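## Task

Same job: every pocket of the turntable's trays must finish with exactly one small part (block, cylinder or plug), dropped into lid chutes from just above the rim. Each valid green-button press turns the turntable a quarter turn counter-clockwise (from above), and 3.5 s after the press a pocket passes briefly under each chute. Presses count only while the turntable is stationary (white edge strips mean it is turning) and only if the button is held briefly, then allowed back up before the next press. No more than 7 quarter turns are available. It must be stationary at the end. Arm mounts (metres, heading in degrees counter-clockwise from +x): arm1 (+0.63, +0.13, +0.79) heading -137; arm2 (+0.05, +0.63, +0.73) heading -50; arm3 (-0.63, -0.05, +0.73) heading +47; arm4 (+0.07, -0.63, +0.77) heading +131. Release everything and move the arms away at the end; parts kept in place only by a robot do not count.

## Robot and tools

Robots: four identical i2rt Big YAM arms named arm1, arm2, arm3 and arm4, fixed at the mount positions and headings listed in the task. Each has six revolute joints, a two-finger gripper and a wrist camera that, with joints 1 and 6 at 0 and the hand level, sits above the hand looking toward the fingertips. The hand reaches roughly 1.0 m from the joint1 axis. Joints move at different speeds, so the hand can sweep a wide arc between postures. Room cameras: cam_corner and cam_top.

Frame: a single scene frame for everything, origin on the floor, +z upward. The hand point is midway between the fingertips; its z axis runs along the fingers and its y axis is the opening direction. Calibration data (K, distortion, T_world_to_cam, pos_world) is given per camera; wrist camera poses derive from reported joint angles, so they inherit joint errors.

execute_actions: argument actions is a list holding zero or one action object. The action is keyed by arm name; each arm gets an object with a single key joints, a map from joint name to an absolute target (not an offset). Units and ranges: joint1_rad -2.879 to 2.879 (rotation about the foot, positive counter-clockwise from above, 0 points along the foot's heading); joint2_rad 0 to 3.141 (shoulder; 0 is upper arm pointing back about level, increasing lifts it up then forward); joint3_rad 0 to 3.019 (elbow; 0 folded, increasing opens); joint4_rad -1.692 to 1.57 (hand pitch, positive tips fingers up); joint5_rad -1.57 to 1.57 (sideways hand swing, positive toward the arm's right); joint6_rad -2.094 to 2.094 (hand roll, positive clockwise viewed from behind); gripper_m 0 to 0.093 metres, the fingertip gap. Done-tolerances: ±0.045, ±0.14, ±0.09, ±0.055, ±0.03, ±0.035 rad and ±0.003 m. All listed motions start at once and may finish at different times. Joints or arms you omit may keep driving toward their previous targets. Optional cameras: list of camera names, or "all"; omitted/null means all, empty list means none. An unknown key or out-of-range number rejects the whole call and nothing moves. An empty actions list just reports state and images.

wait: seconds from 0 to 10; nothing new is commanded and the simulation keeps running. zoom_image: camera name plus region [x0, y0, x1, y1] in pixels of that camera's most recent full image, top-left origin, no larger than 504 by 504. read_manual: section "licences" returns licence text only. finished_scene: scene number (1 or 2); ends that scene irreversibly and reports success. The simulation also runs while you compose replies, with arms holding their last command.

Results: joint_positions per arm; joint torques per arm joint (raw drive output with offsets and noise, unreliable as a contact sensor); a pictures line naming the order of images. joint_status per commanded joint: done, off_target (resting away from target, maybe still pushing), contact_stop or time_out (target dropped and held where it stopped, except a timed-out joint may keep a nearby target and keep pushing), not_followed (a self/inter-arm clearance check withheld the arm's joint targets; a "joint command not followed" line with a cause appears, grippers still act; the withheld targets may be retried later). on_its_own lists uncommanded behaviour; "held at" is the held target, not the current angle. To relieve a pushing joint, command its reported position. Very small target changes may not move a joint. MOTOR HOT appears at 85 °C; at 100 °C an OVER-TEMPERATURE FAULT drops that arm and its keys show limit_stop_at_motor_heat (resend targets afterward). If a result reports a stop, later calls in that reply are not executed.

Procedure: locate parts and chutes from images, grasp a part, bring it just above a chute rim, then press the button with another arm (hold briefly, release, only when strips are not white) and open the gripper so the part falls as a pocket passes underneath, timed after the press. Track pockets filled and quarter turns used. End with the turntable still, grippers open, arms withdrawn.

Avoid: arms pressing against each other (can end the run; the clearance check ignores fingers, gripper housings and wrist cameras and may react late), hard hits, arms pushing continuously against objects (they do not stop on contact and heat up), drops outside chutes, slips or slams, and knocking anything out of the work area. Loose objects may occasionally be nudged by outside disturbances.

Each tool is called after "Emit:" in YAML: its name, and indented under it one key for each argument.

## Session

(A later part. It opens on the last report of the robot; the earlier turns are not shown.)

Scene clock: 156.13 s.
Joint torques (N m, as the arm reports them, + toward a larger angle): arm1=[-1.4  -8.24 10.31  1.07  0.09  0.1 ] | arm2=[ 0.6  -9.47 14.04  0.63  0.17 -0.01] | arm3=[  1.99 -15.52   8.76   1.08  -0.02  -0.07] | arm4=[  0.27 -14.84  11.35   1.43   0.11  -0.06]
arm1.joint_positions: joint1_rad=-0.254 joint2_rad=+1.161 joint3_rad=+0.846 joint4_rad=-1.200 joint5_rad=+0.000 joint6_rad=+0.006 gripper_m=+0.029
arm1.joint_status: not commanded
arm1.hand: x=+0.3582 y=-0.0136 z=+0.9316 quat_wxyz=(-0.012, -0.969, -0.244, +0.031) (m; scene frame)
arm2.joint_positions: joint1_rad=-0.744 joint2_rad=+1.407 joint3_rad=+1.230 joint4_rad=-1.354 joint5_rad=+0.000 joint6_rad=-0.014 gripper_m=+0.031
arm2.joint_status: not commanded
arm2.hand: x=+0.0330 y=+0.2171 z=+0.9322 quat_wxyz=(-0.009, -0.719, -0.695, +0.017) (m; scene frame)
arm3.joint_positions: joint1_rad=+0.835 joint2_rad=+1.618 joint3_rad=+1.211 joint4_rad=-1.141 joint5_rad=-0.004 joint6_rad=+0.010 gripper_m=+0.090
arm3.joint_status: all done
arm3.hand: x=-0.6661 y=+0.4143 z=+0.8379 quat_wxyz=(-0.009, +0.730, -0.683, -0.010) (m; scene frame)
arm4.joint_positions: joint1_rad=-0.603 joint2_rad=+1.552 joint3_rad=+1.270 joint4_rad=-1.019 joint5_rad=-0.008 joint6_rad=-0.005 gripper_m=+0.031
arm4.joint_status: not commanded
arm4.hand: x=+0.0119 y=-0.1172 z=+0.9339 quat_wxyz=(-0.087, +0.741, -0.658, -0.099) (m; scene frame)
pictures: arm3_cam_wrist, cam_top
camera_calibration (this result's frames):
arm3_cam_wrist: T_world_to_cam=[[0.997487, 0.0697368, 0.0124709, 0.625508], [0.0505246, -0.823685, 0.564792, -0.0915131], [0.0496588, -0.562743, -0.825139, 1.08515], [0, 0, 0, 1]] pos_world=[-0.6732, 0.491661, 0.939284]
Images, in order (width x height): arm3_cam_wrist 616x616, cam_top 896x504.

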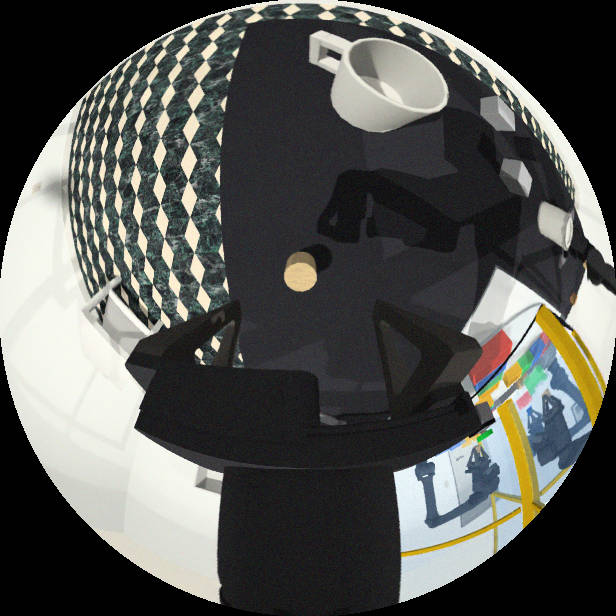

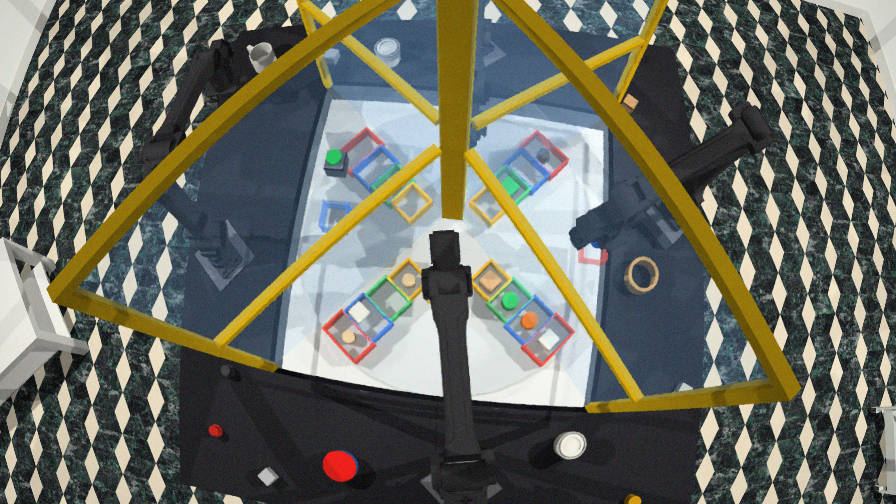

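Emit:
execute_actions:
  actions:
    - {"arm3":{"joints":{"joint1_rad":0.861,"joint2_rad":1.742,"joint3_rad":1.094,"joint4_rad":-0.895}}}
  cameras: ["arm3_cam_wrist"]

Emit:
execute_actions:
  actions:
    - {"arm3":{"joints":{"gripper_m":0.01}}}
  cameras: []

Emit:
execute_actions:
  actions:
    - {"arm3":{"joints":{"joint2_rad":0.8,"joint3_rad":0.88,"joint4_rad":-1.55}}}
  cameras: []

Emit:
execute_actions:
  actions:
    - {"arm3":{"joints":{"joint1_rad":-0.268,"joint6_rad":0.357}}}
  cameras: []

Emit:
execute_actions:
  actions:
    - {"arm3":{"joints":{"joint2_rad":1.43,"joint3_rad":1.4,"joint4_rad":-1.46}}}
  cameras: ["arm3_cam_wrist"]

Scene clock: 165.83 s.
Joint torques (N m, as the arm reports them, + toward a larger angle): arm1=[-1.38 -8.17 10.3   1.08  0.08  0.11] | arm2=[ 0.57 -9.58 14.05  0.6   0.17 -0.01] | arm3=[  1.57 -14.43   6.99   1.17   0.04  -0.07] | arm4=[  0.3  -14.61  11.21   1.34   0.09  -0.08]
arm1.joint_positions: joint1_rad=-0.254 joint2_rad=+1.161 joint3_rad=+0.846 joint4_rad=-1.200 joint5_rad=+0.000 joint6_rad=+0.006 gripper_m=+0.029
arm1.joint_status: not commanded
arm1.hand: x=+0.3582 y=-0.0136 z=+0.9316 quat_wxyz=(-0.012, -0.969, -0.244, +0.031) (m; scene frame)
arm2.joint_positions: joint1_rad=-0.744 joint2_rad=+1.407 joint3_rad=+1.230 joint4_rad=-1.354 joint5_rad=+0.000 joint6_rad=-0.014 gripper_m=+0.031
arm2.joint_status: not commanded
arm2.hand: x=+0.0330 y=+0.2171 z=+0.9322 quat_wxyz=(-0.009, -0.719, -0.695, +0.017) (m; scene frame)
arm3.joint_positions: joint1_rad=+0.852 joint2_rad=+1.749 joint3_rad=+1.085 joint4_rad=-0.908 joint5_rad=-0.005 joint6_rad=+0.009 gripper_m=+0.090
arm3.joint_status: all done
arm3.hand: x=-0.6732 y=+0.4065 z=+0.7392 quat_wxyz=(-0.001, +0.736, -0.676, -0.001) (m; scene frame)
arm4.joint_positions: joint1_rad=-0.603 joint2_rad=+1.552 joint3_rad=+1.270 joint4_rad=-1.019 joint5_rad=-0.008 joint6_rad=-0.005 gripper_m=+0.031
arm4.joint_status: not commanded
arm4.hand: x=+0.0119 y=-0.1172 z=+0.9339 quat_wxyz=(-0.087, +0.741, -0.658, -0.099) (m; scene frame)
pictures: arm3_cam_wrist
camera_calibration (this result's frames):
arm3_cam_wrist: T_world_to_cam=[[0.996065, 0.0878144, 0.0119564, 0.626492], [0.0642906, -0.808825, 0.584525, -0.0531973], [0.0610003, -0.581456, -0.811288, 1.00461], [0, 0, 0, 1]] pos_world=[-0.681888, 0.486095, 0.838634]
Images, in order (width x height): arm3_cam_wrist 616x616.

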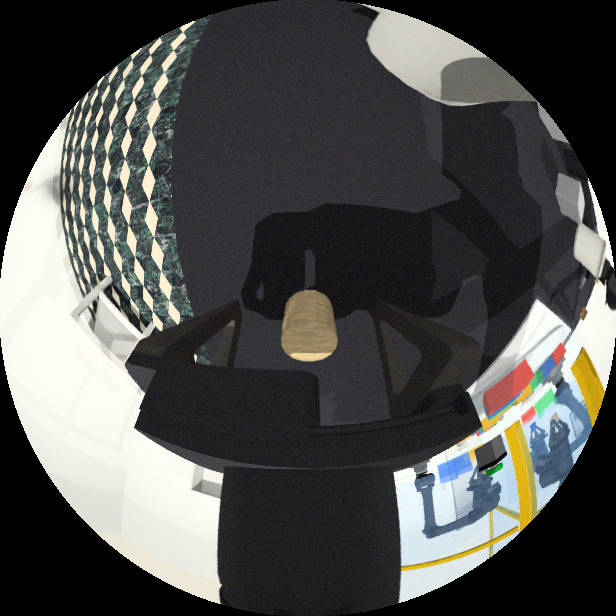

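Scene clock: 166.50 s.
Joint torques (N m, as the arm reports them, + toward a larger angle): arm1=[-1.41 -8.16 10.31  1.07  0.08  0.11] | arm2=[ 0.39 -9.5  14.01  0.6   0.16 -0.03] | arm3=[  1.96 -15.     6.86   1.11   0.01  -0.07] | arm4=[  0.3  -15.01  11.4    1.53   0.14  -0.07]
arm1.joint_positions: joint1_rad=-0.254 joint2_rad=+1.161 joint3_rad=+0.846 joint4_rad=-1.200 joint5_rad=+0.000 joint6_rad=+0.006 gripper_m=+0.029
arm1.joint_status: not commanded
arm1.hand: x=+0.3582 y=-0.0136 z=+0.9316 quat_wxyz=(-0.012, -0.969, -0.244, +0.031) (m; scene frame)
arm2.joint_positions: joint1_rad=-0.744 joint2_rad=+1.407 joint3_rad=+1.230 joint4_rad=-1.354 joint5_rad=+0.000 joint6_rad=-0.014 gripper_m=+0.031
arm2.joint_status: not commanded
arm2.hand: x=+0.0330 y=+0.2171 z=+0.9322 quat_wxyz=(-0.009, -0.719, -0.695, +0.017) (m; scene frame)
arm3.joint_positions: joint1_rad=+0.852 joint2_rad=+1.749 joint3_rad=+1.085 joint4_rad=-0.908 joint5_rad=-0.004 joint6_rad=+0.009 gripper_m=+0.030
arm3.joint_status: gripper_m off_target (ended at +0.030, target +0.010)
arm3.hand: x=-0.6732 y=+0.4065 z=+0.7392 quat_wxyz=(-0.001, +0.737, -0.676, -0.001) (m; scene frame)
arm4.joint_positions: joint1_rad=-0.603 joint2_rad=+1.552 joint3_rad=+1.270 joint4_rad=-1.019 joint5_rad=-0.008 joint6_rad=-0.005 gripper_m=+0.031
arm4.joint_status: not commanded
arm4.hand: x=+0.0119 y=-0.1172 z=+0.9339 quat_wxyz=(-0.087, +0.741, -0.658, -0.099) (m; scene frame)
pictures: none
No camera images: the call's "cameras" was empty. Leave "cameras" out to get every camera's image.

Scene clock: 167.93 s.
Joint torques (N m, as the arm reports them, + toward a larger angle): arm1=[-1.44 -8.18 10.29  1.09  0.08  0.11] | arm2=[ 0.3  -9.46 13.94  0.56  0.17 -0.03] | arm3=[ 1.98 -1.1   8.55  0.26  0.   -0.05] | arm4=[  0.42 -15.14  11.26   1.38   0.12  -0.06]
arm1.joint_positions: joint1_rad=-0.254 joint2_rad=+1.161 joint3_rad=+0.846 joint4_rad=-1.200 joint5_rad=+0.000 joint6_rad=+0.006 gripper_m=+0.029
arm1.joint_status: not commanded
arm1.hand: x=+0.3582 y=-0.0136 z=+0.9316 quat_wxyz=(-0.012, -0.969, -0.244, +0.031) (m; scene frame)
arm2.joint_positions: joint1_rad=-0.744 joint2_rad=+1.407 joint3_rad=+1.230 joint4_rad=-1.354 joint5_rad=+0.000 joint6_rad=-0.014 gripper_m=+0.031
arm2.joint_status: not commanded
arm2.hand: x=+0.0330 y=+0.2171 z=+0.9322 quat_wxyz=(-0.009, -0.719, -0.695, +0.017) (m; scene frame)
arm3.joint_positions: joint1_rad=+0.852 joint2_rad=+0.796 joint3_rad=+0.873 joint4_rad=-1.539 joint5_rad=-0.004 joint6_rad=+0.009 gripper_m=+0.030
arm3.joint_status: all done
arm3.hand: x=-0.6512 y=+0.1633 z=+0.9618 quat_wxyz=(-0.038, +0.736, -0.675, -0.042) (m; scene frame)
arm4.joint_positions: joint1_rad=-0.603 joint2_rad=+1.552 joint3_rad=+1.270 joint4_rad=-1.019 joint5_rad=-0.008 joint6_rad=-0.005 gripper_m=+0.031
arm4.joint_status: not commanded
arm4.hand: x=+0.0119 y=-0.1172 z=+0.9339 quat_wxyz=(-0.087, +0.741, -0.658, -0.099) (m; scene frame)
pictures: none
No camera images: the call's "cameras" was empty. Leave "cameras" out to get every camera's image.

Scene clock: 169.50 s.
Joint torques (N m, as the arm reports them, + toward a larger angle): arm1=[-1.46 -8.19 10.3   1.07  0.08  0.11] | arm2=[ 0.55 -9.86 14.08  0.53  0.16 -0.01] | arm3=[ 1.03 -1.52  8.55  0.28  0.    0.1 ] | arm4=[  0.19 -15.1   11.48   1.47   0.09  -0.11]
arm1.joint_positions: joint1_rad=-0.254 joint2_rad=+1.161 joint3_rad=+0.846 joint4_rad=-1.200 joint5_rad=+0.000 joint6_rad=+0.006 gripper_m=+0.029
arm1.joint_status: not commanded
arm1.hand: x=+0.3582 y=-0.0136 z=+0.9316 quat_wxyz=(-0.012, -0.969, -0.244, +0.031) (m; scene frame)
arm2.joint_positions: joint1_rad=-0.744 joint2_rad=+1.407 joint3_rad=+1.230 joint4_rad=-1.354 joint5_rad=+0.000 joint6_rad=-0.014 gripper_m=+0.031
arm2.joint_status: not commanded
arm2.hand: x=+0.0330 y=+0.2171 z=+0.9322 quat_wxyz=(-0.009, -0.719, -0.695, +0.017) (m; scene frame)
arm3.joint_positions: joint1_rad=-0.260 joint2_rad=+0.796 joint3_rad=+0.873 joint4_rad=-1.539 joint5_rad=-0.003 joint6_rad=+0.347 gripper_m=+0.030
arm3.joint_status: all done
arm3.hand: x=-0.4497 y=+0.0631 z=+0.9620 quat_wxyz=(-0.050, +0.102, -0.993, -0.028) (m; scene frame)
arm4.joint_positions: joint1_rad=-0.603 joint2_rad=+1.552 joint3_rad=+1.270 joint4_rad=-1.019 joint5_rad=-0.008 joint6_rad=-0.005 gripper_m=+0.031
arm4.joint_status: not commanded
arm4.hand: x=+0.0119 y=-0.1172 z=+0.9339 quat_wxyz=(-0.087, +0.741, -0.658, -0.099) (m; scene frame)
pictures: none
No camera images: the call's "cameras" was empty. Leave "cameras" out to get every camera's image.

Scene clock: 170.97 s.
Joint torques (N m, as the arm reports them, + toward a larger angle): arm1=[-1.37 -8.16 10.31  1.08  0.08  0.11] | arm2=[ 0.28 -9.65 14.03  0.61  0.17 -0.03] | arm3=[  1.06 -12.72  11.85   0.86  -0.01   0.08] | arm4=[  0.56 -14.9   11.31   1.43   0.11  -0.1 ]
arm1.joint_positions: joint1_rad=-0.254 joint2_rad=+1.161 joint3_rad=+0.846 joint4_rad=-1.200 joint5_rad=+0.000 joint6_rad=+0.006 gripper_m=+0.029
arm1.joint_status: not commanded
arm1.hand: x=+0.3582 y=-0.0136 z=+0.9316 quat_wxyz=(-0.012, -0.969, -0.244, +0.031) (m; scene frame)
arm2.joint_positions: joint1_rad=-0.744 joint2_rad=+1.407 joint3_rad=+1.230 joint4_rad=-1.354 joint5_rad=+0.000 joint6_rad=-0.014 gripper_m=+0.031
arm2.joint_status: not commanded
arm2.hand: x=+0.0330 y=+0.2171 z=+0.9322 quat_wxyz=(-0.009, -0.719, -0.695, +0.017) (m; scene frame)
arm3.joint_positions: joint1_rad=-0.260 joint2_rad=+1.440 joint3_rad=+1.344 joint4_rad=-1.466 joint5_rad=-0.003 joint6_rad=+0.348 gripper_m=+0.030
arm3.joint_status: all done
arm3.hand: x=-0.2717 y=+0.1728 z=+0.9622 quat_wxyz=(-0.005, +0.102, -0.995, -0.006) (m; scene frame)
arm4.joint_positions: joint1_rad=-0.603 joint2_rad=+1.552 joint3_rad=+1.270 joint4_rad=-1.019 joint5_rad=-0.008 joint6_rad=-0.005 gripper_m=+0.031
arm4.joint_status: not commanded
arm4.hand: x=+0.0119 y=-0.1172 z=+0.9339 quat_wxyz=(-0.087, +0.741, -0.658, -0.099) (m; scene frame)
pictures: arm3_cam_wrist
camera_calibration (this result's frames):
arm3_cam_wrist: T_world_to_cam=[[0.206444, -0.978456, 0.00196173, 0.223745], [-0.799066, -0.167437, 0.577459, -0.736974], [-0.56469, -0.120781, -0.816417, 0.780465], [0, 0, 0, 1]] pos_world=[-0.194361, 0.189793, 1.06232]
Images, in order (width x height): arm3_cam_wrist 616x616.

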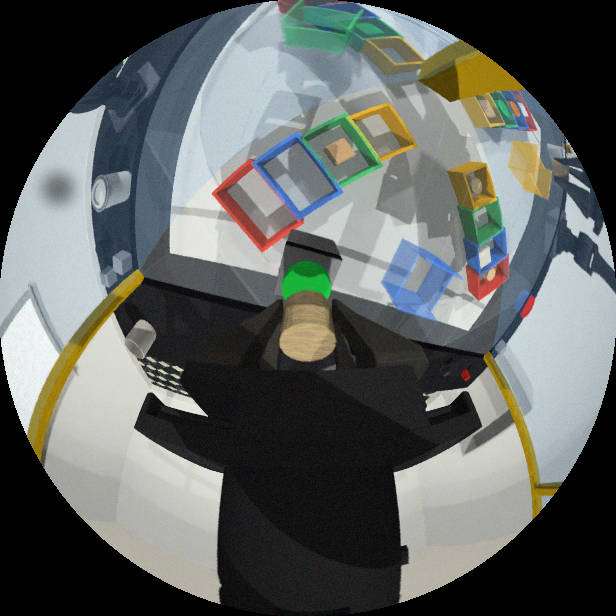

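Emit:
execute_actions:
  actions:
    - {"arm3":{"joints":{"joint2_rad":1.6}}}
  cameras: []

Emit:
wait:
  seconds: 0.12

Emit:
execute_actions:
  actions:
    - {"arm3":{"joints":{"joint1_rad":-0.588,"joint2_rad":1.335,"joint4_rad":-1.39}}}
  cameras: []

Emit:
execute_actions:
  actions:
    - {"arm3":{"joints":{"joint3_rad":1.172}}}
  cameras: []

Emit:
execute_actions:
  actions:
    - {"arm3":{"joints":{"gripper_m":0.09}}}
  cameras: ["arm3_cam_wrist"]

Emit:
execute_actions:
  actions:
    - {"arm3":{"joints":{"joint2_rad":0.8,"joint3_rad":0.88,"joint4_rad":-1.55}}}
  cameras: []

Emit:
execute_actions:
  actions:
    - {"arm3":{"joints":{"joint1_rad":-2.41,"joint6_rad":0}}}
  cameras: []

Emit:
execute_actions:
  actions:
    - {"arm3":{"joints":{"joint2_rad":1.68,"joint3_rad":1.32,"joint4_rad":-1.15}}}
  cameras: ["cam_top","arm3_cam_wrist"]

Scene clock: 184.70 s.
Joint torques (N m, as the arm reports them, + toward a larger angle): arm1=[-1.37 -8.15 10.29  1.07  0.08  0.11] | arm2=[ 0.61 -9.46 14.    0.57  0.18 -0.04] | arm3=[ 0.94 -8.18  9.71  1.39  0.01  0.05] | arm4=[  0.4  -15.32  11.22   1.47   0.12  -0.09]
arm1.joint_positions: joint1_rad=-0.254 joint2_rad=+1.161 joint3_rad=+0.846 joint4_rad=-1.200 joint5_rad=+0.000 joint6_rad=+0.006 gripper_m=+0.029
arm1.joint_status: not commanded
arm1.hand: x=+0.3582 y=-0.0136 z=+0.9316 quat_wxyz=(-0.012, -0.969, -0.244, +0.031) (m; scene frame)
arm2.joint_positions: joint1_rad=-0.744 joint2_rad=+1.407 joint3_rad=+1.230 joint4_rad=-1.354 joint5_rad=+0.000 joint6_rad=-0.014 gripper_m=+0.031
arm2.joint_status: not commanded
arm2.hand: x=+0.0330 y=+0.2171 z=+0.9322 quat_wxyz=(-0.009, -0.719, -0.695, +0.017) (m; scene frame)
arm3.joint_positions: joint1_rad=-0.261 joint2_rad=+1.546 joint3_rad=+1.370 joint4_rad=-1.481 joint5_rad=-0.005 joint6_rad=+0.348 gripper_m=+0.030
arm3.joint_status: all done
arm3.hand: x=-0.2602 y=+0.1799 z=+0.9288 quat_wxyz=(+0.037, +0.101, -0.994, +0.014) (m; scene frame)
arm4.joint_positions: joint1_rad=-0.603 joint2_rad=+1.552 joint3_rad=+1.270 joint4_rad=-1.019 joint5_rad=-0.008 joint6_rad=-0.005 gripper_m=+0.031
arm4.joint_status: not commanded
arm4.hand: x=+0.0119 y=-0.1172 z=+0.9339 quat_wxyz=(-0.087, +0.741, -0.658, -0.099) (m; scene frame)
pictures: none
No camera images: the call's "cameras" was empty. Leave "cameras" out to get every camera's image.

Scene clock: 184.83 s.
Joint torques (N m, as the arm reports them, + toward a larger angle): arm1=[-1.4  -8.15 10.27  1.06  0.08  0.1 ] | arm2=[ 0.59 -9.38 14.02  0.59  0.16 -0.03] | arm3=[ 0.62 -8.1  10.06  1.31  0.09  0.05] | arm4=[  0.34 -15.2   11.37   1.36   0.09  -0.08]
arm1.joint_positions: joint1_rad=-0.254 joint2_rad=+1.161 joint3_rad=+0.846 joint4_rad=-1.200 joint5_rad=+0.000 joint6_rad=+0.006 gripper_m=+0.029
arm1.joint_status: not commanded
arm1.hand: x=+0.3582 y=-0.0136 z=+0.9316 quat_wxyz=(-0.012, -0.969, -0.244, +0.031) (m; scene frame)
arm2.joint_positions: joint1_rad=-0.744 joint2_rad=+1.407 joint3_rad=+1.230 joint4_rad=-1.354 joint5_rad=+0.000 joint6_rad=-0.014 gripper_m=+0.031
arm2.joint_status: not commanded
arm2.hand: x=+0.0330 y=+0.2171 z=+0.9322 quat_wxyz=(-0.009, -0.719, -0.695, +0.017) (m; scene frame)
arm3.joint_positions: joint1_rad=-0.261 joint2_rad=+1.546 joint3_rad=+1.370 joint4_rad=-1.481 joint5_rad=-0.005 joint6_rad=+0.348 gripper_m=+0.030
arm3.joint_status: all done
arm3.hand: x=-0.2602 y=+0.1799 z=+0.9288 quat_wxyz=(+0.037, +0.101, -0.994, +0.014) (m; scene frame)
arm4.joint_positions: joint1_rad=-0.603 joint2_rad=+1.552 joint3_rad=+1.270 joint4_rad=-1.019 joint5_rad=-0.008 joint6_rad=-0.005 gripper_m=+0.031
arm4.joint_status: not commanded
arm4.hand: x=+0.0119 y=-0.1172 z=+0.9339 quat_wxyz=(-0.087, +0.741, -0.658, -0.099) (m; scene frame)
wait: 0.13 s; no rest
pictures: arm1_cam_wrist, arm2_cam_wrist, arm3_cam_wrist, arm4_cam_wrist, cam_corner, cam_top
camera_calibration (this result's frames):
arm1_cam_wrist: T_world_to_cam=[[-0.462865, 0.88639, 0.00828811, 0.165221], [0.747718, 0.385395, 0.540729, -0.764261], [0.476103, 0.256482, -0.841156, 0.738472], [0, 0, 0, 1]] pos_world=[0.296337, -0.0413125, 1.03306]
arm2_cam_wrist: T_world_to_cam=[[-0.998875, 0.0474022, 0.00116328, 0.0255359], [0.0400957, 0.831305, 0.554369, -0.69486], [0.0253113, 0.553792, -0.83227, 0.778592], [0, 0, 0, 1]] pos_world=[0.0336609, 0.145252, 1.03318]
arm3_cam_wrist: T_world_to_cam=[[0.206541, -0.977903, 0.0323387, 0.200102], [-0.749602, -0.136907, 0.647575, -0.765077], [-0.628838, -0.157992, -0.761315, 0.699387], [0, 0, 0, 1]] pos_world=[-0.175032, 0.201434, 1.02143]
arm4_cam_wrist: T_world_to_cam=[[0.99457, 0.103857, 0.00666633, -0.0104435], [0.0944979, -0.928065, 0.36023, -0.441737], [0.0435993, -0.357644, -0.93284, 0.951827], [0, 0, 0, 1]] pos_world=[0.0106309, -0.0684599, 1.0471]
Images, in order (width x height): arm1_cam_wrist 616x616, arm2_cam_wrist 616x616, arm3_cam_wrist 616x616, arm4_cam_wrist 616x616, cam_corner 896x504, cam_top 896x504.

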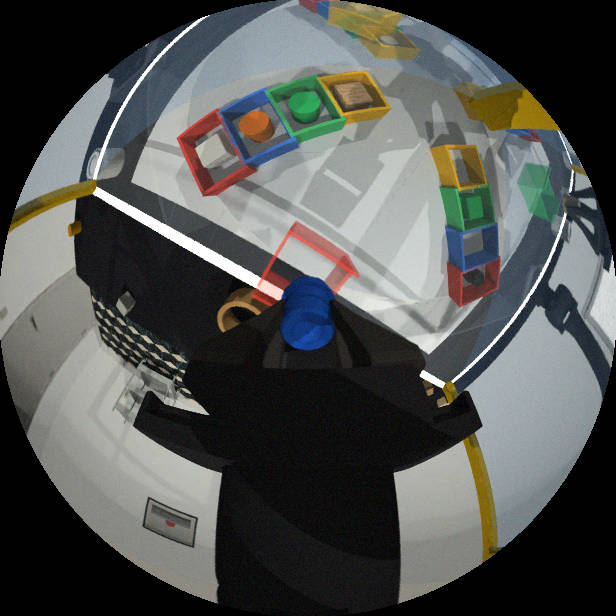

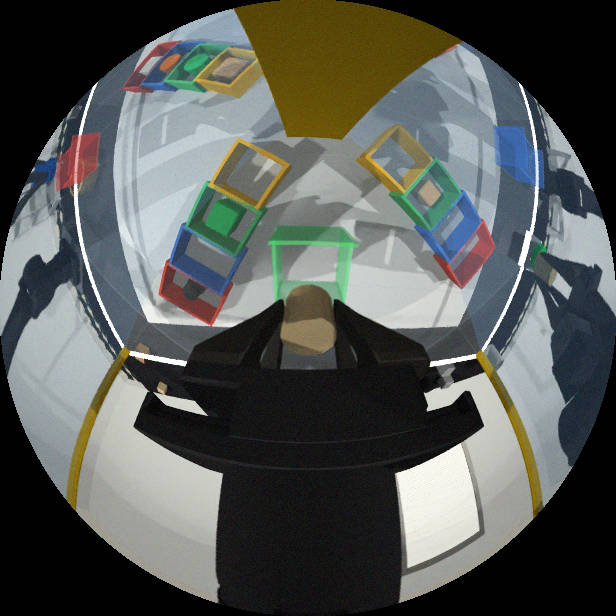

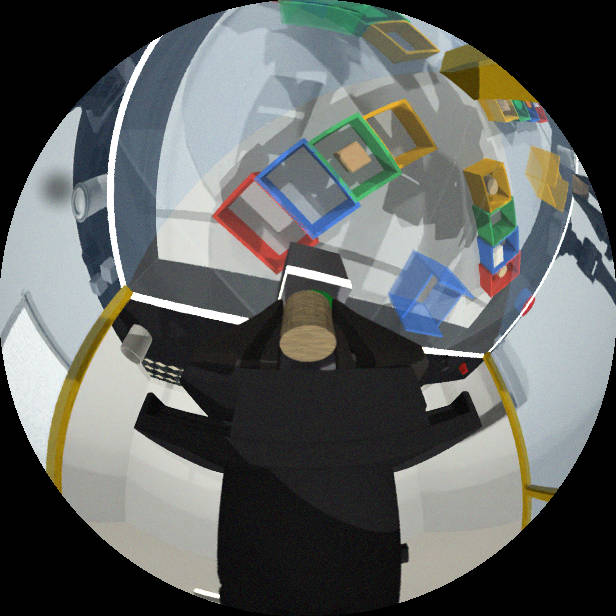

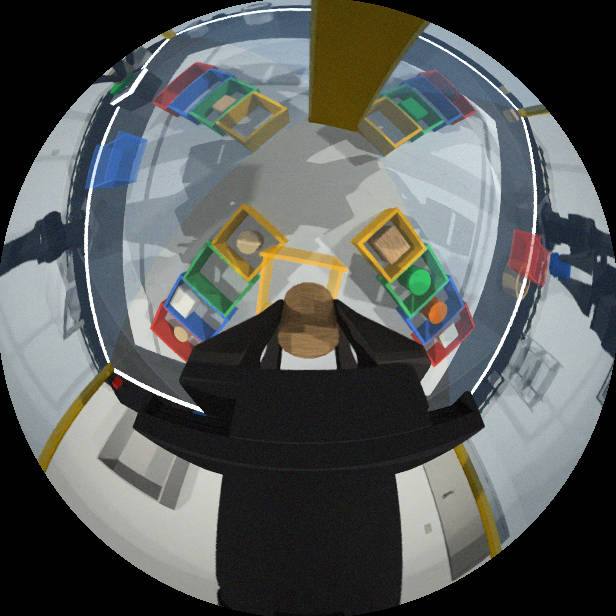

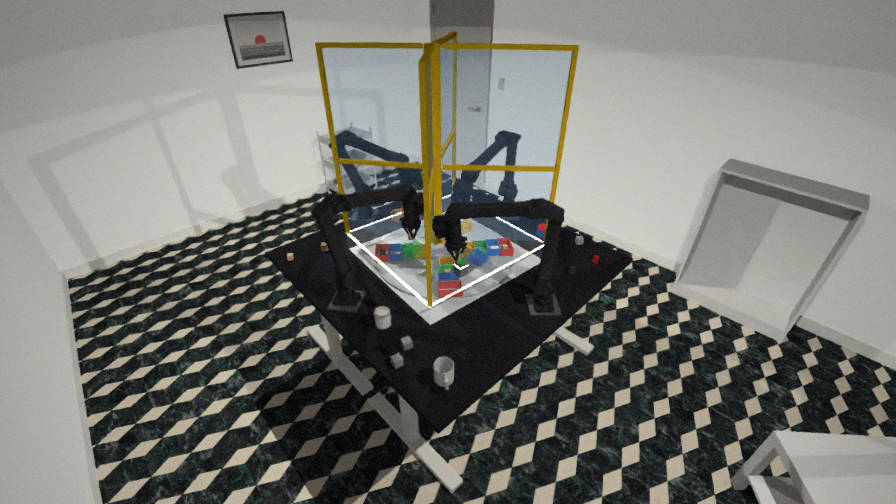

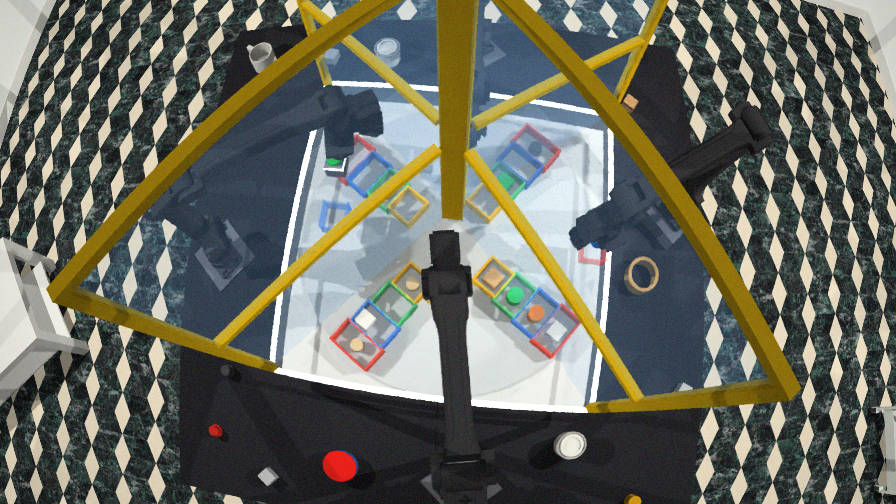

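Scene clock: 186.13 s.
Joint torques (N m, as the arm reports them, + toward a larger angle): arm1=[-1.32 -8.19 10.3   1.06  0.09  0.11] | arm2=[ 0.38 -9.66 14.03  0.62  0.17 -0.03] | arm3=[  2.49 -11.44  10.54   1.4   -0.09   0.06] | arm4=[ -0.24 -15.28  11.46   1.38   0.13  -0.08]
arm1.joint_positions: joint1_rad=-0.254 joint2_rad=+1.161 joint3_rad=+0.846 joint4_rad=-1.200 joint5_rad=+0.000 joint6_rad=+0.006 gripper_m=+0.029
arm1.joint_status: not commanded
arm1.hand: x=+0.3582 y=-0.0136 z=+0.9316 quat_wxyz=(-0.012, -0.969, -0.244, +0.031) (m; scene frame)
arm2.joint_positions: joint1_rad=-0.744 joint2_rad=+1.407 joint3_rad=+1.230 joint4_rad=-1.354 joint5_rad=+0.000 joint6_rad=-0.014 gripper_m=+0.031
arm2.joint_status: not commanded
arm2.hand: x=+0.0330 y=+0.2171 z=+0.9322 quat_wxyz=(-0.009, -0.719, -0.695, +0.017) (m; scene frame)
arm3.joint_positions: joint1_rad=-0.600 joint2_rad=+1.334 joint3_rad=+1.370 joint4_rad=-1.400 joint5_rad=-0.001 joint6_rad=+0.349 gripper_m=+0.030
arm3.joint_status: all done
arm3.hand: x=-0.2095 y=+0.0419 z=+1.0167 quat_wxyz=(-0.101, -0.068, -0.992, -0.032) (m; scene frame)
arm4.joint_positions: joint1_rad=-0.603 joint2_rad=+1.552 joint3_rad=+1.270 joint4_rad=-1.019 joint5_rad=-0.008 joint6_rad=-0.005 gripper_m=+0.031
arm4.joint_status: not commanded
arm4.hand: x=+0.0119 y=-0.1172 z=+0.9339 quat_wxyz=(-0.087, +0.741, -0.658, -0.099) (m; scene frame)
pictures: none
No camera images: the call's "cameras" was empty. Leave "cameras" out to get every camera's image.

Scene clock: 187.07 s.
Joint torques (N m, as the arm reports them, + toward a larger angle): arm1=[-1.42 -8.22 10.28  1.07  0.08  0.11] | arm2=[ 0.27 -9.5  13.99  0.6   0.16 -0.02] | arm3=[  2.25 -10.09   8.51   0.78  -0.1    0.06] | arm4=[  0.26 -15.15  11.41   1.34   0.06  -0.09]
arm1.joint_positions: joint1_rad=-0.254 joint2_rad=+1.161 joint3_rad=+0.846 joint4_rad=-1.200 joint5_rad=+0.000 joint6_rad=+0.006 gripper_m=+0.029
arm1.joint_status: not commanded
arm1.hand: x=+0.3582 y=-0.0136 z=+0.9316 quat_wxyz=(-0.012, -0.969, -0.244, +0.031) (m; scene frame)
arm2.joint_positions: joint1_rad=-0.744 joint2_rad=+1.407 joint3_rad=+1.230 joint4_rad=-1.354 joint5_rad=+0.000 joint6_rad=-0.014 gripper_m=+0.031
arm2.joint_status: not commanded
arm2.hand: x=+0.0330 y=+0.2171 z=+0.9322 quat_wxyz=(-0.009, -0.719, -0.695, +0.017) (m; scene frame)
arm3.joint_positions: joint1_rad=-0.600 joint2_rad=+1.339 joint3_rad=+1.164 joint4_rad=-1.398 joint5_rad=-0.001 joint6_rad=+0.349 gripper_m=+0.030
arm3.joint_status: all done
arm3.hand: x=-0.2626 y=+0.0308 z=+0.9314 quat_wxyz=(-0.001, -0.068, -0.998, -0.003) (m; scene frame)
arm4.joint_positions: joint1_rad=-0.603 joint2_rad=+1.552 joint3_rad=+1.270 joint4_rad=-1.019 joint5_rad=-0.008 joint6_rad=-0.005 gripper_m=+0.031
arm4.joint_status: not commanded
arm4.hand: x=+0.0119 y=-0.1172 z=+0.9339 quat_wxyz=(-0.087, +0.741, -0.658, -0.099) (m; scene frame)
pictures: none
No camera images: the call's "cameras" was empty. Leave "cameras" out to get every camera's image.

Scene clock: 187.73 s.
Joint torques (N m, as the arm reports them, + toward a larger angle): arm1=[-1.41 -8.23 10.3   1.08  0.08  0.11] | arm2=[ 0.59 -9.52 14.02  0.62  0.15 -0.02] | arm3=[  2.41 -11.72   8.29   0.97  -0.11   0.11] | arm4=[  0.27 -15.1   11.27   1.39   0.08  -0.11]
arm1.joint_positions: joint1_rad=-0.254 joint2_rad=+1.161 joint3_rad=+0.846 joint4_rad=-1.200 joint5_rad=+0.000 joint6_rad=+0.006 gripper_m=+0.029
arm1.joint_status: not commanded
arm1.hand: x=+0.3582 y=-0.0136 z=+0.9316 quat_wxyz=(-0.012, -0.969, -0.244, +0.031) (m; scene frame)
arm2.joint_positions: joint1_rad=-0.744 joint2_rad=+1.407 joint3_rad=+1.230 joint4_rad=-1.354 joint5_rad=+0.000 joint6_rad=-0.014 gripper_m=+0.031
arm2.joint_status: not commanded
arm2.hand: x=+0.0330 y=+0.2171 z=+0.9322 quat_wxyz=(-0.009, -0.719, -0.695, +0.017) (m; scene frame)
arm3.joint_positions: joint1_rad=-0.600 joint2_rad=+1.339 joint3_rad=+1.164 joint4_rad=-1.398 joint5_rad=-0.001 joint6_rad=+0.349 gripper_m=+0.090
arm3.joint_status: all done
arm3.hand: x=-0.2626 y=+0.0308 z=+0.9314 quat_wxyz=(-0.001, -0.068, -0.998, -0.003) (m; scene frame)
arm4.joint_positions: joint1_rad=-0.603 joint2_rad=+1.552 joint3_rad=+1.270 joint4_rad=-1.019 joint5_rad=-0.008 joint6_rad=-0.005 gripper_m=+0.031
arm4.joint_status: not commanded
arm4.hand: x=+0.0119 y=-0.1172 z=+0.9339 quat_wxyz=(-0.087, +0.741, -0.658, -0.099) (m; scene frame)
pictures: arm3_cam_wrist
camera_calibration (this result's frames):
arm3_cam_wrist: T_world_to_cam=[[-0.133013, -0.991097, 0.00590941, -0.00942583], [-0.802446, 0.11119, 0.586274, -0.753343], [-0.581711, 0.0732401, -0.810092, 0.727016], [0, 0, 0, 1]] pos_world=[-0.182858, 0.0211759, 1.03067]
Images, in order (width x height): arm3_cam_wrist 616x616.

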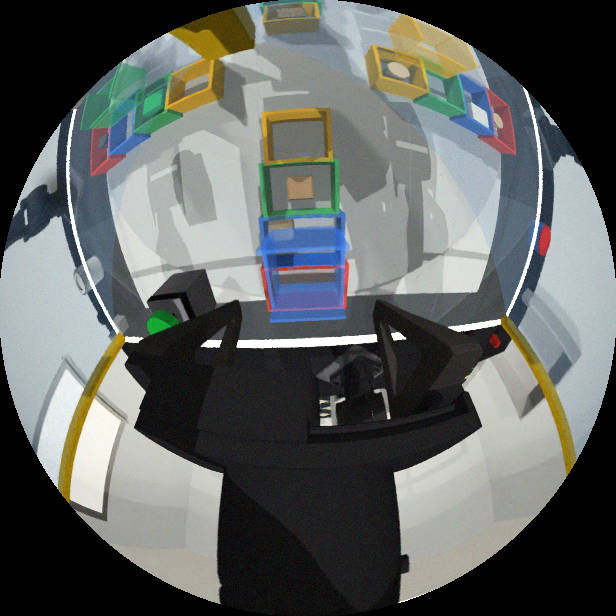

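Scene clock: 189.07 s.
Joint torques (N m, as the arm reports them, + toward a larger angle): arm1=[-1.34 -8.17 10.3   1.07  0.08  0.11] | arm2=[ 0.63 -9.65 14.01  0.63  0.16 -0.04] | arm3=[ 2.26 -1.53  7.82  0.4  -0.11  0.08] | arm4=[  0.42 -15.01  11.32   1.53   0.1   -0.1 ]
arm1.joint_positions: joint1_rad=-0.254 joint2_rad=+1.161 joint3_rad=+0.846 joint4_rad=-1.200 joint5_rad=+0.000 joint6_rad=+0.006 gripper_m=+0.029
arm1.joint_status: not commanded
arm1.hand: x=+0.3582 y=-0.0136 z=+0.9316 quat_wxyz=(-0.012, -0.969, -0.244, +0.031) (m; scene frame)
arm2.joint_positions: joint1_rad=-0.744 joint2_rad=+1.407 joint3_rad=+1.230 joint4_rad=-1.354 joint5_rad=+0.000 joint6_rad=-0.014 gripper_m=+0.031
arm2.joint_status: not commanded
arm2.hand: x=+0.0330 y=+0.2171 z=+0.9322 quat_wxyz=(-0.009, -0.719, -0.695, +0.017) (m; scene frame)
arm3.joint_positions: joint1_rad=-0.600 joint2_rad=+0.795 joint3_rad=+0.884 joint4_rad=-1.542 joint5_rad=-0.001 joint6_rad=+0.349 gripper_m=+0.090
arm3.joint_status: all done
arm3.hand: x=-0.4212 y=-0.0036 z=+0.9665 quat_wxyz=(-0.058, -0.068, -0.996, -0.020) (m; scene frame)
arm4.joint_positions: joint1_rad=-0.603 joint2_rad=+1.552 joint3_rad=+1.270 joint4_rad=-1.019 joint5_rad=-0.008 joint6_rad=-0.005 gripper_m=+0.031
arm4.joint_status: not commanded
arm4.hand: x=+0.0119 y=-0.1172 z=+0.9339 quat_wxyz=(-0.087, +0.741, -0.658, -0.099) (m; scene frame)
pictures: none
No camera images: the call's "cameras" was empty. Leave "cameras" out to get every camera's image.

Scene clock: 190.97 s.
Joint torques (N m, as the arm reports them, + toward a larger angle): arm1=[-1.33 -8.16 10.3   1.07  0.09  0.11] | arm2=[ 0.43 -9.52 14.02  0.61  0.17 -0.02] | arm3=[ 0.76 -1.4   7.79  0.41 -0.07 -0.1 ] | arm4=[  0.11 -15.11  11.43   1.54   0.11  -0.08]
arm1.joint_positions: joint1_rad=-0.254 joint2_rad=+1.161 joint3_rad=+0.846 joint4_rad=-1.200 joint5_rad=+0.000 joint6_rad=+0.006 gripper_m=+0.029
arm1.joint_status: not commanded
arm1.hand: x=+0.3582 y=-0.0136 z=+0.9316 quat_wxyz=(-0.012, -0.969, -0.244, +0.031) (m; scene frame)
arm2.joint_positions: joint1_rad=-0.744 joint2_rad=+1.407 joint3_rad=+1.230 joint4_rad=-1.354 joint5_rad=+0.000 joint6_rad=-0.014 gripper_m=+0.031
arm2.joint_status: not commanded
arm2.hand: x=+0.0330 y=+0.2171 z=+0.9322 quat_wxyz=(-0.009, -0.719, -0.695, +0.017) (m; scene frame)
arm3.joint_positions: joint1_rad=-2.402 joint2_rad=+0.797 joint3_rad=+0.884 joint4_rad=-1.542 joint5_rad=-0.003 joint6_rad=+0.010 gripper_m=+0.090
arm3.joint_status: all done
arm3.hand: x=-0.6348 y=-0.2634 z=+0.9639 quat_wxyz=(-0.041, -0.716, -0.696, +0.037) (m; scene frame)
arm4.joint_positions: joint1_rad=-0.603 joint2_rad=+1.552 joint3_rad=+1.270 joint4_rad=-1.019 joint5_rad=-0.008 joint6_rad=-0.005 gripper_m=+0.031
arm4.joint_status: not commanded
arm4.hand: x=+0.0119 y=-0.1172 z=+0.9339 quat_wxyz=(-0.087, +0.741, -0.658, -0.099) (m; scene frame)
pictures: none
No camera images: the call's "cameras" was empty. Leave "cameras" out to get every camera's image.

Scene clock: 192.63 s.
Joint torques (N m, as the arm reports them, + toward a larger angle): arm1=[-1.36 -8.19 10.31  1.08  0.08  0.1 ] | arm2=[ 0.32 -9.65 14.    0.55  0.17 -0.02] | arm3=[  0.69 -16.16   8.93   0.8   -0.06  -0.07] | arm4=[  0.23 -15.16  11.4    1.46   0.11  -0.08]
arm1.joint_positions: joint1_rad=-0.254 joint2_rad=+1.161 joint3_rad=+0.846 joint4_rad=-1.200 joint5_rad=+0.000 joint6_rad=+0.006 gripper_m=+0.029
arm1.joint_status: not commanded
arm1.hand: x=+0.3582 y=-0.0136 z=+0.9316 quat_wxyz=(-0.012, -0.969, -0.244, +0.031) (m; scene frame)
arm2.joint_positions: joint1_rad=-0.744 joint2_rad=+1.407 joint3_rad=+1.230 joint4_rad=-1.354 joint5_rad=+0.000 joint6_rad=-0.014 gripper_m=+0.031
arm2.joint_status: not commanded
arm2.hand: x=+0.0330 y=+0.2171 z=+0.9322 quat_wxyz=(-0.009, -0.719, -0.695, +0.017) (m; scene frame)
arm3.joint_positions: joint1_rad=-2.402 joint2_rad=+1.688 joint3_rad=+1.296 joint4_rad=-1.157 joint5_rad=-0.003 joint6_rad=+0.010 gripper_m=+0.090
arm3.joint_status: all done
arm3.hand: x=-0.6394 y=-0.5397 z=+0.8312 quat_wxyz=(-0.008, -0.717, -0.697, +0.003) (m; scene frame)
arm4.joint_positions: joint1_rad=-0.603 joint2_rad=+1.552 joint3_rad=+1.270 joint4_rad=-1.019 joint5_rad=-0.008 joint6_rad=-0.005 gripper_m=+0.031
arm4.joint_status: not commanded
arm4.hand: x=+0.0119 y=-0.1172 z=+0.9339 quat_wxyz=(-0.087, +0.741, -0.658, -0.099) (m; scene frame)
pictures: arm3_cam_wrist, cam_top
camera_calibration (this result's frames):
arm3_cam_wrist: T_world_to_cam=[[-0.999661, 0.0253505, 0.00595371, -0.629984], [0.0241759, 0.818555, 0.573919, -0.0129386], [0.00967567, 0.573868, -0.818891, 1.12408], [0, 0, 0, 1]] pos_world=[-0.640334, -0.618513, 0.931676]
Images, in order (width x height): arm3_cam_wrist 616x616, cam_top 896x504.

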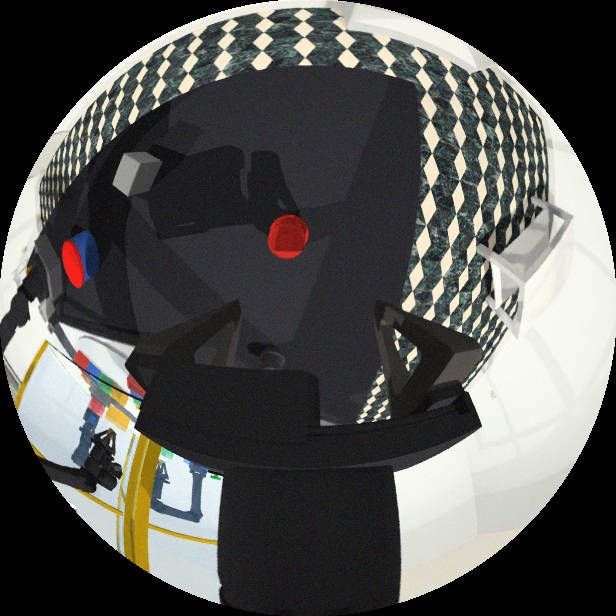

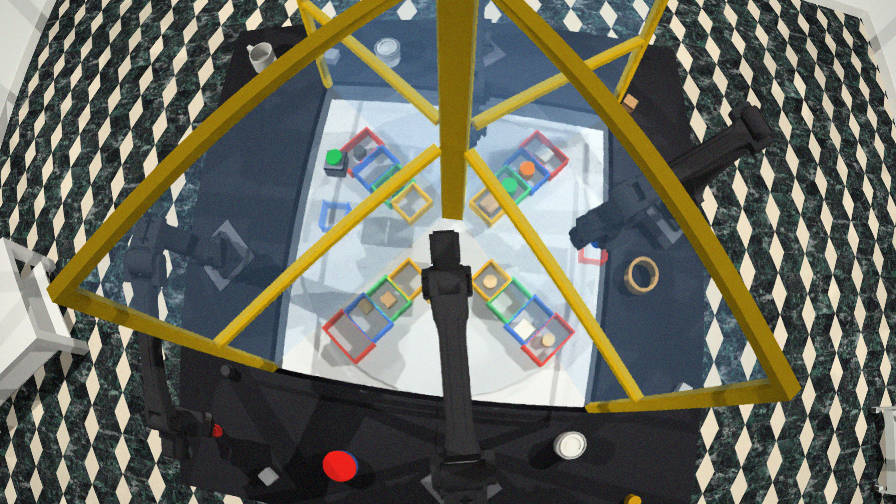

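Emit:
execute_actions:
  actions:
    - {"arm3":{"joints":{"joint1_rad":-2.357,"joint4_rad":-1.03}}}
  cameras: []

Emit:
execute_actions:
  actions:
    - {"arm3":{"joints":{"joint2_rad":1.874,"joint3_rad":1.285,"joint4_rad":-0.96}}}
  cameras: ["arm3_cam_wrist"]

Scene clock: 199.97 s.
Joint torques (N m, as the arm reports them, + toward a larger angle): arm1=[-1.34 -8.15 10.32  1.08  0.08  0.11] | arm2=[ 0.47 -9.63 14.01  0.66  0.17 -0.03] | arm3=[  1.04 -16.46   9.27   1.37  -0.06  -0.08] | arm4=[ -0.12 -15.03  11.22   1.32   0.1   -0.07]
arm1.joint_positions: joint1_rad=-0.254 joint2_rad=+1.161 joint3_rad=+0.846 joint4_rad=-1.200 joint5_rad=+0.000 joint6_rad=+0.006 gripper_m=+0.029
arm1.joint_status: not commanded
arm1.hand: x=+0.3582 y=-0.0136 z=+0.9316 quat_wxyz=(-0.012, -0.969, -0.244, +0.031) (m; scene frame)
arm2.joint_positions: joint1_rad=-0.744 joint2_rad=+1.407 joint3_rad=+1.230 joint4_rad=-1.354 joint5_rad=+0.000 joint6_rad=-0.014 gripper_m=+0.031
arm2.joint_status: not commanded
arm2.hand: x=+0.0330 y=+0.2171 z=+0.9322 quat_wxyz=(-0.009, -0.719, -0.695, +0.017) (m; scene frame)
arm3.joint_positions: joint1_rad=-2.361 joint2_rad=+1.688 joint3_rad=+1.296 joint4_rad=-1.045 joint5_rad=-0.003 joint6_rad=+0.010 gripper_m=+0.090
arm3.joint_status: all done
arm3.hand: x=-0.6189 y=-0.5672 z=+0.8332 quat_wxyz=(-0.049, -0.701, -0.710, +0.042) (m; scene frame)
arm4.joint_positions: joint1_rad=-0.603 joint2_rad=+1.552 joint3_rad=+1.270 joint4_rad=-1.019 joint5_rad=-0.008 joint6_rad=-0.005 gripper_m=+0.031
arm4.joint_status: not commanded
arm4.hand: x=+0.0119 y=-0.1172 z=+0.9339 quat_wxyz=(-0.087, +0.741, -0.658, -0.099) (m; scene frame)
pictures: none
No camera images: the call's "cameras" was empty. Leave "cameras" out to get every camera's image.

Scene clock: 200.93 s.
Joint torques (N m, as the arm reports them, + toward a larger angle): arm1=[-1.37 -8.15 10.29  1.09  0.08  0.1 ] | arm2=[ 0.47 -9.68 14.08  0.63  0.15 -0.03] | arm3=[  1.74 -18.67   6.5    0.84  -0.12  -0.06] | arm4=[ -0.09 -14.88  11.41   1.41   0.11  -0.09]
arm1.joint_positions: joint1_rad=-0.254 joint2_rad=+1.161 joint3_rad=+0.846 joint4_rad=-1.200 joint5_rad=+0.000 joint6_rad=+0.006 gripper_m=+0.029
arm1.joint_status: not commanded
arm1.hand: x=+0.3582 y=-0.0136 z=+0.9316 quat_wxyz=(-0.012, -0.969, -0.244, +0.031) (m; scene frame)
arm2.joint_positions: joint1_rad=-0.744 joint2_rad=+1.407 joint3_rad=+1.230 joint4_rad=-1.354 joint5_rad=+0.000 joint6_rad=-0.014 gripper_m=+0.031
arm2.joint_status: not commanded
arm2.hand: x=+0.0330 y=+0.2171 z=+0.9322 quat_wxyz=(-0.009, -0.719, -0.695, +0.017) (m; scene frame)
arm3.joint_positions: joint1_rad=-2.360 joint2_rad=+1.874 joint3_rad=+1.287 joint4_rad=-0.966 joint5_rad=-0.002 joint6_rad=+0.009 gripper_m=+0.090
arm3.joint_status: all done
arm3.hand: x=-0.6181 y=-0.5695 z=+0.7385 quat_wxyz=(-0.006, -0.702, -0.712, +0.002) (m; scene frame)
arm4.joint_positions: joint1_rad=-0.603 joint2_rad=+1.552 joint3_rad=+1.270 joint4_rad=-1.019 joint5_rad=-0.008 joint6_rad=-0.005 gripper_m=+0.031
arm4.joint_status: not commanded
arm4.hand: x=+0.0119 y=-0.1172 z=+0.9339 quat_wxyz=(-0.087, +0.741, -0.658, -0.099) (m; scene frame)
pictures: arm3_cam_wrist
camera_calibration (this result's frames):
arm3_cam_wrist: T_world_to_cam=[[-0.999825, -0.0173945, 0.0069145, -0.632541], [-0.0102138, 0.816532, 0.577209, 0.0392093], [-0.0156862, 0.577038, -0.816567, 1.04949], [0, 0, 0, 1]] pos_world=[-0.615567, -0.648614, 0.838722]
Images, in order (width x height): arm3_cam_wrist 616x616.

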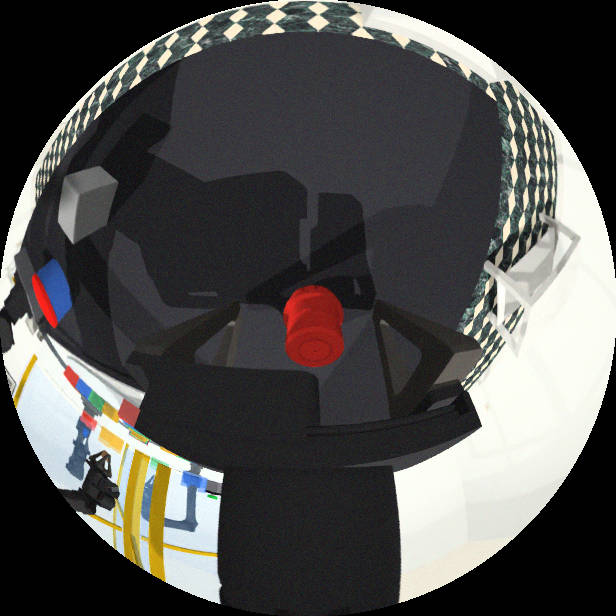

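Emit:
execute_actions:
  actions:
    - {"arm3":{"joints":{"gripper_m":0.01}}}
  cameras: []

Emit:
execute_actions:
  actions:
    - {"arm3":{"joints":{"joint2_rad":0.8,"joint3_rad":0.88,"joint4_rad":-1.55}}}
  cameras: []

Emit:
execute_actions:
  actions:
    - {"arm3":{"joints":{"joint1_rad":-0.256,"joint6_rad":0.357}}}
  cameras: []

Emit:
execute_actions:
  actions:
    - {"arm3":{"joints":{"joint2_rad":1.43,"joint3_rad":1.4,"joint4_rad":-1.46}}}
  cameras: ["arm3_cam_wrist"]

Scene clock: 209.77 s.
Joint torques (N m, as the arm reports them, + toward a larger angle): arm1=[-1.37 -8.21 10.3   1.06  0.08  0.11] | arm2=[ 0.51 -9.48 13.96  0.61  0.17 -0.02] | arm3=[  1.84 -17.96   6.26   0.84  -0.1   -0.06] | arm4=[  0.18 -15.24  11.34   1.38   0.09  -0.1 ]
arm1.joint_positions: joint1_rad=-0.254 joint2_rad=+1.161 joint3_rad=+0.846 joint4_rad=-1.200 joint5_rad=+0.000 joint6_rad=+0.006 gripper_m=+0.029
arm1.joint_status: not commanded
arm1.hand: x=+0.3582 y=-0.0136 z=+0.9316 quat_wxyz=(-0.012, -0.969, -0.244, +0.031) (m; scene frame)
arm2.joint_positions: joint1_rad=-0.744 joint2_rad=+1.407 joint3_rad=+1.230 joint4_rad=-1.354 joint5_rad=+0.000 joint6_rad=-0.014 gripper_m=+0.031
arm2.joint_status: not commanded
arm2.hand: x=+0.0330 y=+0.2171 z=+0.9322 quat_wxyz=(-0.009, -0.719, -0.695, +0.017) (m; scene frame)
arm3.joint_positions: joint1_rad=-2.360 joint2_rad=+1.874 joint3_rad=+1.287 joint4_rad=-0.966 joint5_rad=-0.003 joint6_rad=+0.008 gripper_m=+0.031
arm3.joint_status: gripper_m off_target (ended at +0.031, target +0.010)
arm3.hand: x=-0.6180 y=-0.5695 z=+0.7385 quat_wxyz=(-0.007, -0.702, -0.712, +0.002) (m; scene frame)
arm4.joint_positions: joint1_rad=-0.603 joint2_rad=+1.552 joint3_rad=+1.270 joint4_rad=-1.019 joint5_rad=-0.008 joint6_rad=-0.005 gripper_m=+0.031
arm4.joint_status: not commanded
arm4.hand: x=+0.0119 y=-0.1172 z=+0.9339 quat_wxyz=(-0.087, +0.741, -0.658, -0.099) (m; scene frame)
pictures: none
No camera images: the call's "cameras" was empty. Leave "cameras" out to get every camera's image.

Scene clock: 211.33 s.
Joint torques (N m, as the arm reports them, + toward a larger angle): arm1=[-1.36 -8.18 10.28  1.07  0.08  0.11] | arm2=[ 0.4  -9.66 14.06  0.57  0.18 -0.03] | arm3=[ 1.32 -1.65  7.96  0.39 -0.07 -0.1 ] | arm4=[  0.27 -15.19  11.32   1.49   0.07  -0.11]
arm1.joint_positions: joint1_rad=-0.254 joint2_rad=+1.161 joint3_rad=+0.846 joint4_rad=-1.200 joint5_rad=+0.000 joint6_rad=+0.006 gripper_m=+0.029
arm1.joint_status: not commanded
arm1.hand: x=+0.3582 y=-0.0136 z=+0.9316 quat_wxyz=(-0.012, -0.969, -0.244, +0.031) (m; scene frame)
arm2.joint_positions: joint1_rad=-0.744 joint2_rad=+1.407 joint3_rad=+1.230 joint4_rad=-1.354 joint5_rad=+0.000 joint6_rad=-0.014 gripper_m=+0.031
arm2.joint_status: not commanded
arm2.hand: x=+0.0330 y=+0.2171 z=+0.9322 quat_wxyz=(-0.009, -0.719, -0.695, +0.017) (m; scene frame)
arm3.joint_positions: joint1_rad=-2.360 joint2_rad=+0.796 joint3_rad=+0.883 joint4_rad=-1.540 joint5_rad=-0.003 joint6_rad=+0.008 gripper_m=+0.031
arm3.joint_status: all done
arm3.hand: x=-0.6259 y=-0.2635 z=+0.9635 quat_wxyz=(-0.043, -0.701, -0.711, +0.037) (m; scene frame)
arm4.joint_positions: joint1_rad=-0.603 joint2_rad=+1.552 joint3_rad=+1.270 joint4_rad=-1.019 joint5_rad=-0.008 joint6_rad=-0.005 gripper_m=+0.031
arm4.joint_status: not commanded
arm4.hand: x=+0.0119 y=-0.1172 z=+0.9339 quat_wxyz=(-0.087, +0.741, -0.658, -0.099) (m; scene frame)
pictures: none
No camera images: the call's "cameras" was empty. Leave "cameras" out to get every camera's image.

Scene clock: 213.37 s.
Joint torques (N m, as the arm reports them, + toward a larger angle): arm1=[-1.41 -8.19 10.28  1.09  0.08  0.11] | arm2=[ 0.56 -9.41 14.04  0.6   0.16 -0.02] | arm3=[ 1.96 -1.64  7.9   0.34  0.03  0.06] | arm4=[ -0.23 -14.77  11.29   1.39   0.1   -0.09]
arm1.joint_positions: joint1_rad=-0.254 joint2_rad=+1.161 joint3_rad=+0.846 joint4_rad=-1.200 joint5_rad=+0.000 joint6_rad=+0.006 gripper_m=+0.029
arm1.joint_status: not commanded
arm1.hand: x=+0.3582 y=-0.0136 z=+0.9316 quat_wxyz=(-0.012, -0.969, -0.244, +0.031) (m; scene frame)
arm2.joint_positions: joint1_rad=-0.744 joint2_rad=+1.407 joint3_rad=+1.230 joint4_rad=-1.354 joint5_rad=+0.000 joint6_rad=-0.014 gripper_m=+0.031
arm2.joint_status: not commanded
arm2.hand: x=+0.0330 y=+0.2171 z=+0.9322 quat_wxyz=(-0.009, -0.719, -0.695, +0.017) (m; scene frame)
arm3.joint_positions: joint1_rad=-0.264 joint2_rad=+0.797 joint3_rad=+0.883 joint4_rad=-1.540 joint5_rad=-0.004 joint6_rad=+0.347 gripper_m=+0.031
arm3.joint_status: all done
arm3.hand: x=-0.4476 y=+0.0636 z=+0.9658 quat_wxyz=(-0.054, +0.100, -0.993, -0.030) (m; scene frame)
arm4.joint_positions: joint1_rad=-0.603 joint2_rad=+1.552 joint3_rad=+1.270 joint4_rad=-1.019 joint5_rad=-0.008 joint6_rad=-0.005 gripper_m=+0.031
arm4.joint_status: not commanded
arm4.hand: x=+0.0119 y=-0.1172 z=+0.9339 quat_wxyz=(-0.087, +0.741, -0.658, -0.099) (m; scene frame)
pictures: none
No camera images: the call's "cameras" was empty. Leave "cameras" out to get every camera's image.

Scene clock: 214.83 s.
Joint torques (N m, as the arm reports them, + toward a larger angle): arm1=[-1.42 -8.21 10.3   1.07  0.08  0.11] | arm2=[ 0.49 -9.5  14.01  0.64  0.18 -0.03] | arm3=[  1.83 -13.12  12.07   0.83   0.04   0.08] | arm4=[  0.3  -15.42  11.38   1.36   0.1   -0.09]
arm1.joint_positions: joint1_rad=-0.254 joint2_rad=+1.161 joint3_rad=+0.846 joint4_rad=-1.200 joint5_rad=+0.000 joint6_rad=+0.006 gripper_m=+0.029
arm1.joint_status: not commanded
arm1.hand: x=+0.3582 y=-0.0136 z=+0.9316 quat_wxyz=(-0.012, -0.969, -0.244, +0.031) (m; scene frame)
arm2.joint_positions: joint1_rad=-0.744 joint2_rad=+1.407 joint3_rad=+1.230 joint4_rad=-1.354 joint5_rad=+0.000 joint6_rad=-0.014 gripper_m=+0.031
arm2.joint_status: not commanded
arm2.hand: x=+0.0330 y=+0.2171 z=+0.9322 quat_wxyz=(-0.009, -0.719, -0.695, +0.017) (m; scene frame)
arm3.joint_positions: joint1_rad=-0.264 joint2_rad=+1.441 joint3_rad=+1.342 joint4_rad=-1.466 joint5_rad=-0.004 joint6_rad=+0.348 gripper_m=+0.031
arm3.joint_status: all done
arm3.hand: x=-0.2711 y=+0.1713 z=+0.9608 quat_wxyz=(-0.004, +0.100, -0.995, -0.006) (m; scene frame)
arm4.joint_positions: joint1_rad=-0.603 joint2_rad=+1.552 joint3_rad=+1.270 joint4_rad=-1.019 joint5_rad=-0.008 joint6_rad=-0.005 gripper_m=+0.031
arm4.joint_status: not commanded
arm4.hand: x=+0.0119 y=-0.1172 z=+0.9339 quat_wxyz=(-0.087, +0.741, -0.658, -0.099) (m; scene frame)
pictures: arm3_cam_wrist
camera_calibration (this result's frames):
arm3_cam_wrist: T_world_to_cam=[[0.201992, -0.979385, 0.00189199, 0.221193], [-0.797951, -0.163452, 0.580135, -0.738936], [-0.567867, -0.118693, -0.814518, 0.776473], [0, 0, 0, 1]] pos_world=[-0.193382, 0.188015, 1.06072]
Images, in order (width x height): arm3_cam_wrist 616x616.

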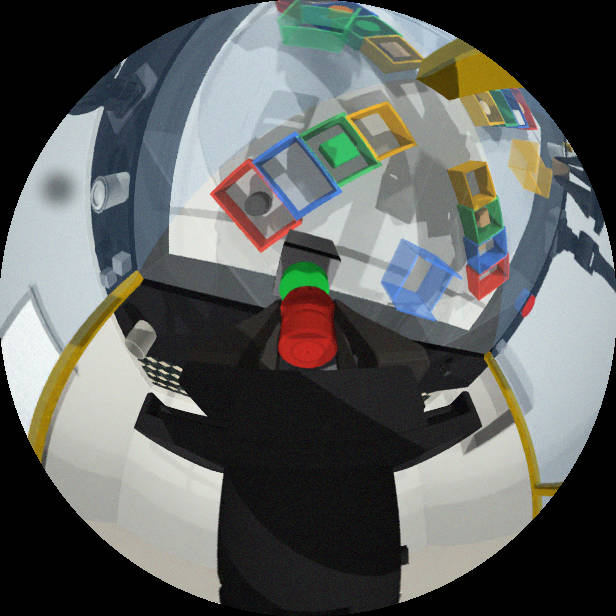

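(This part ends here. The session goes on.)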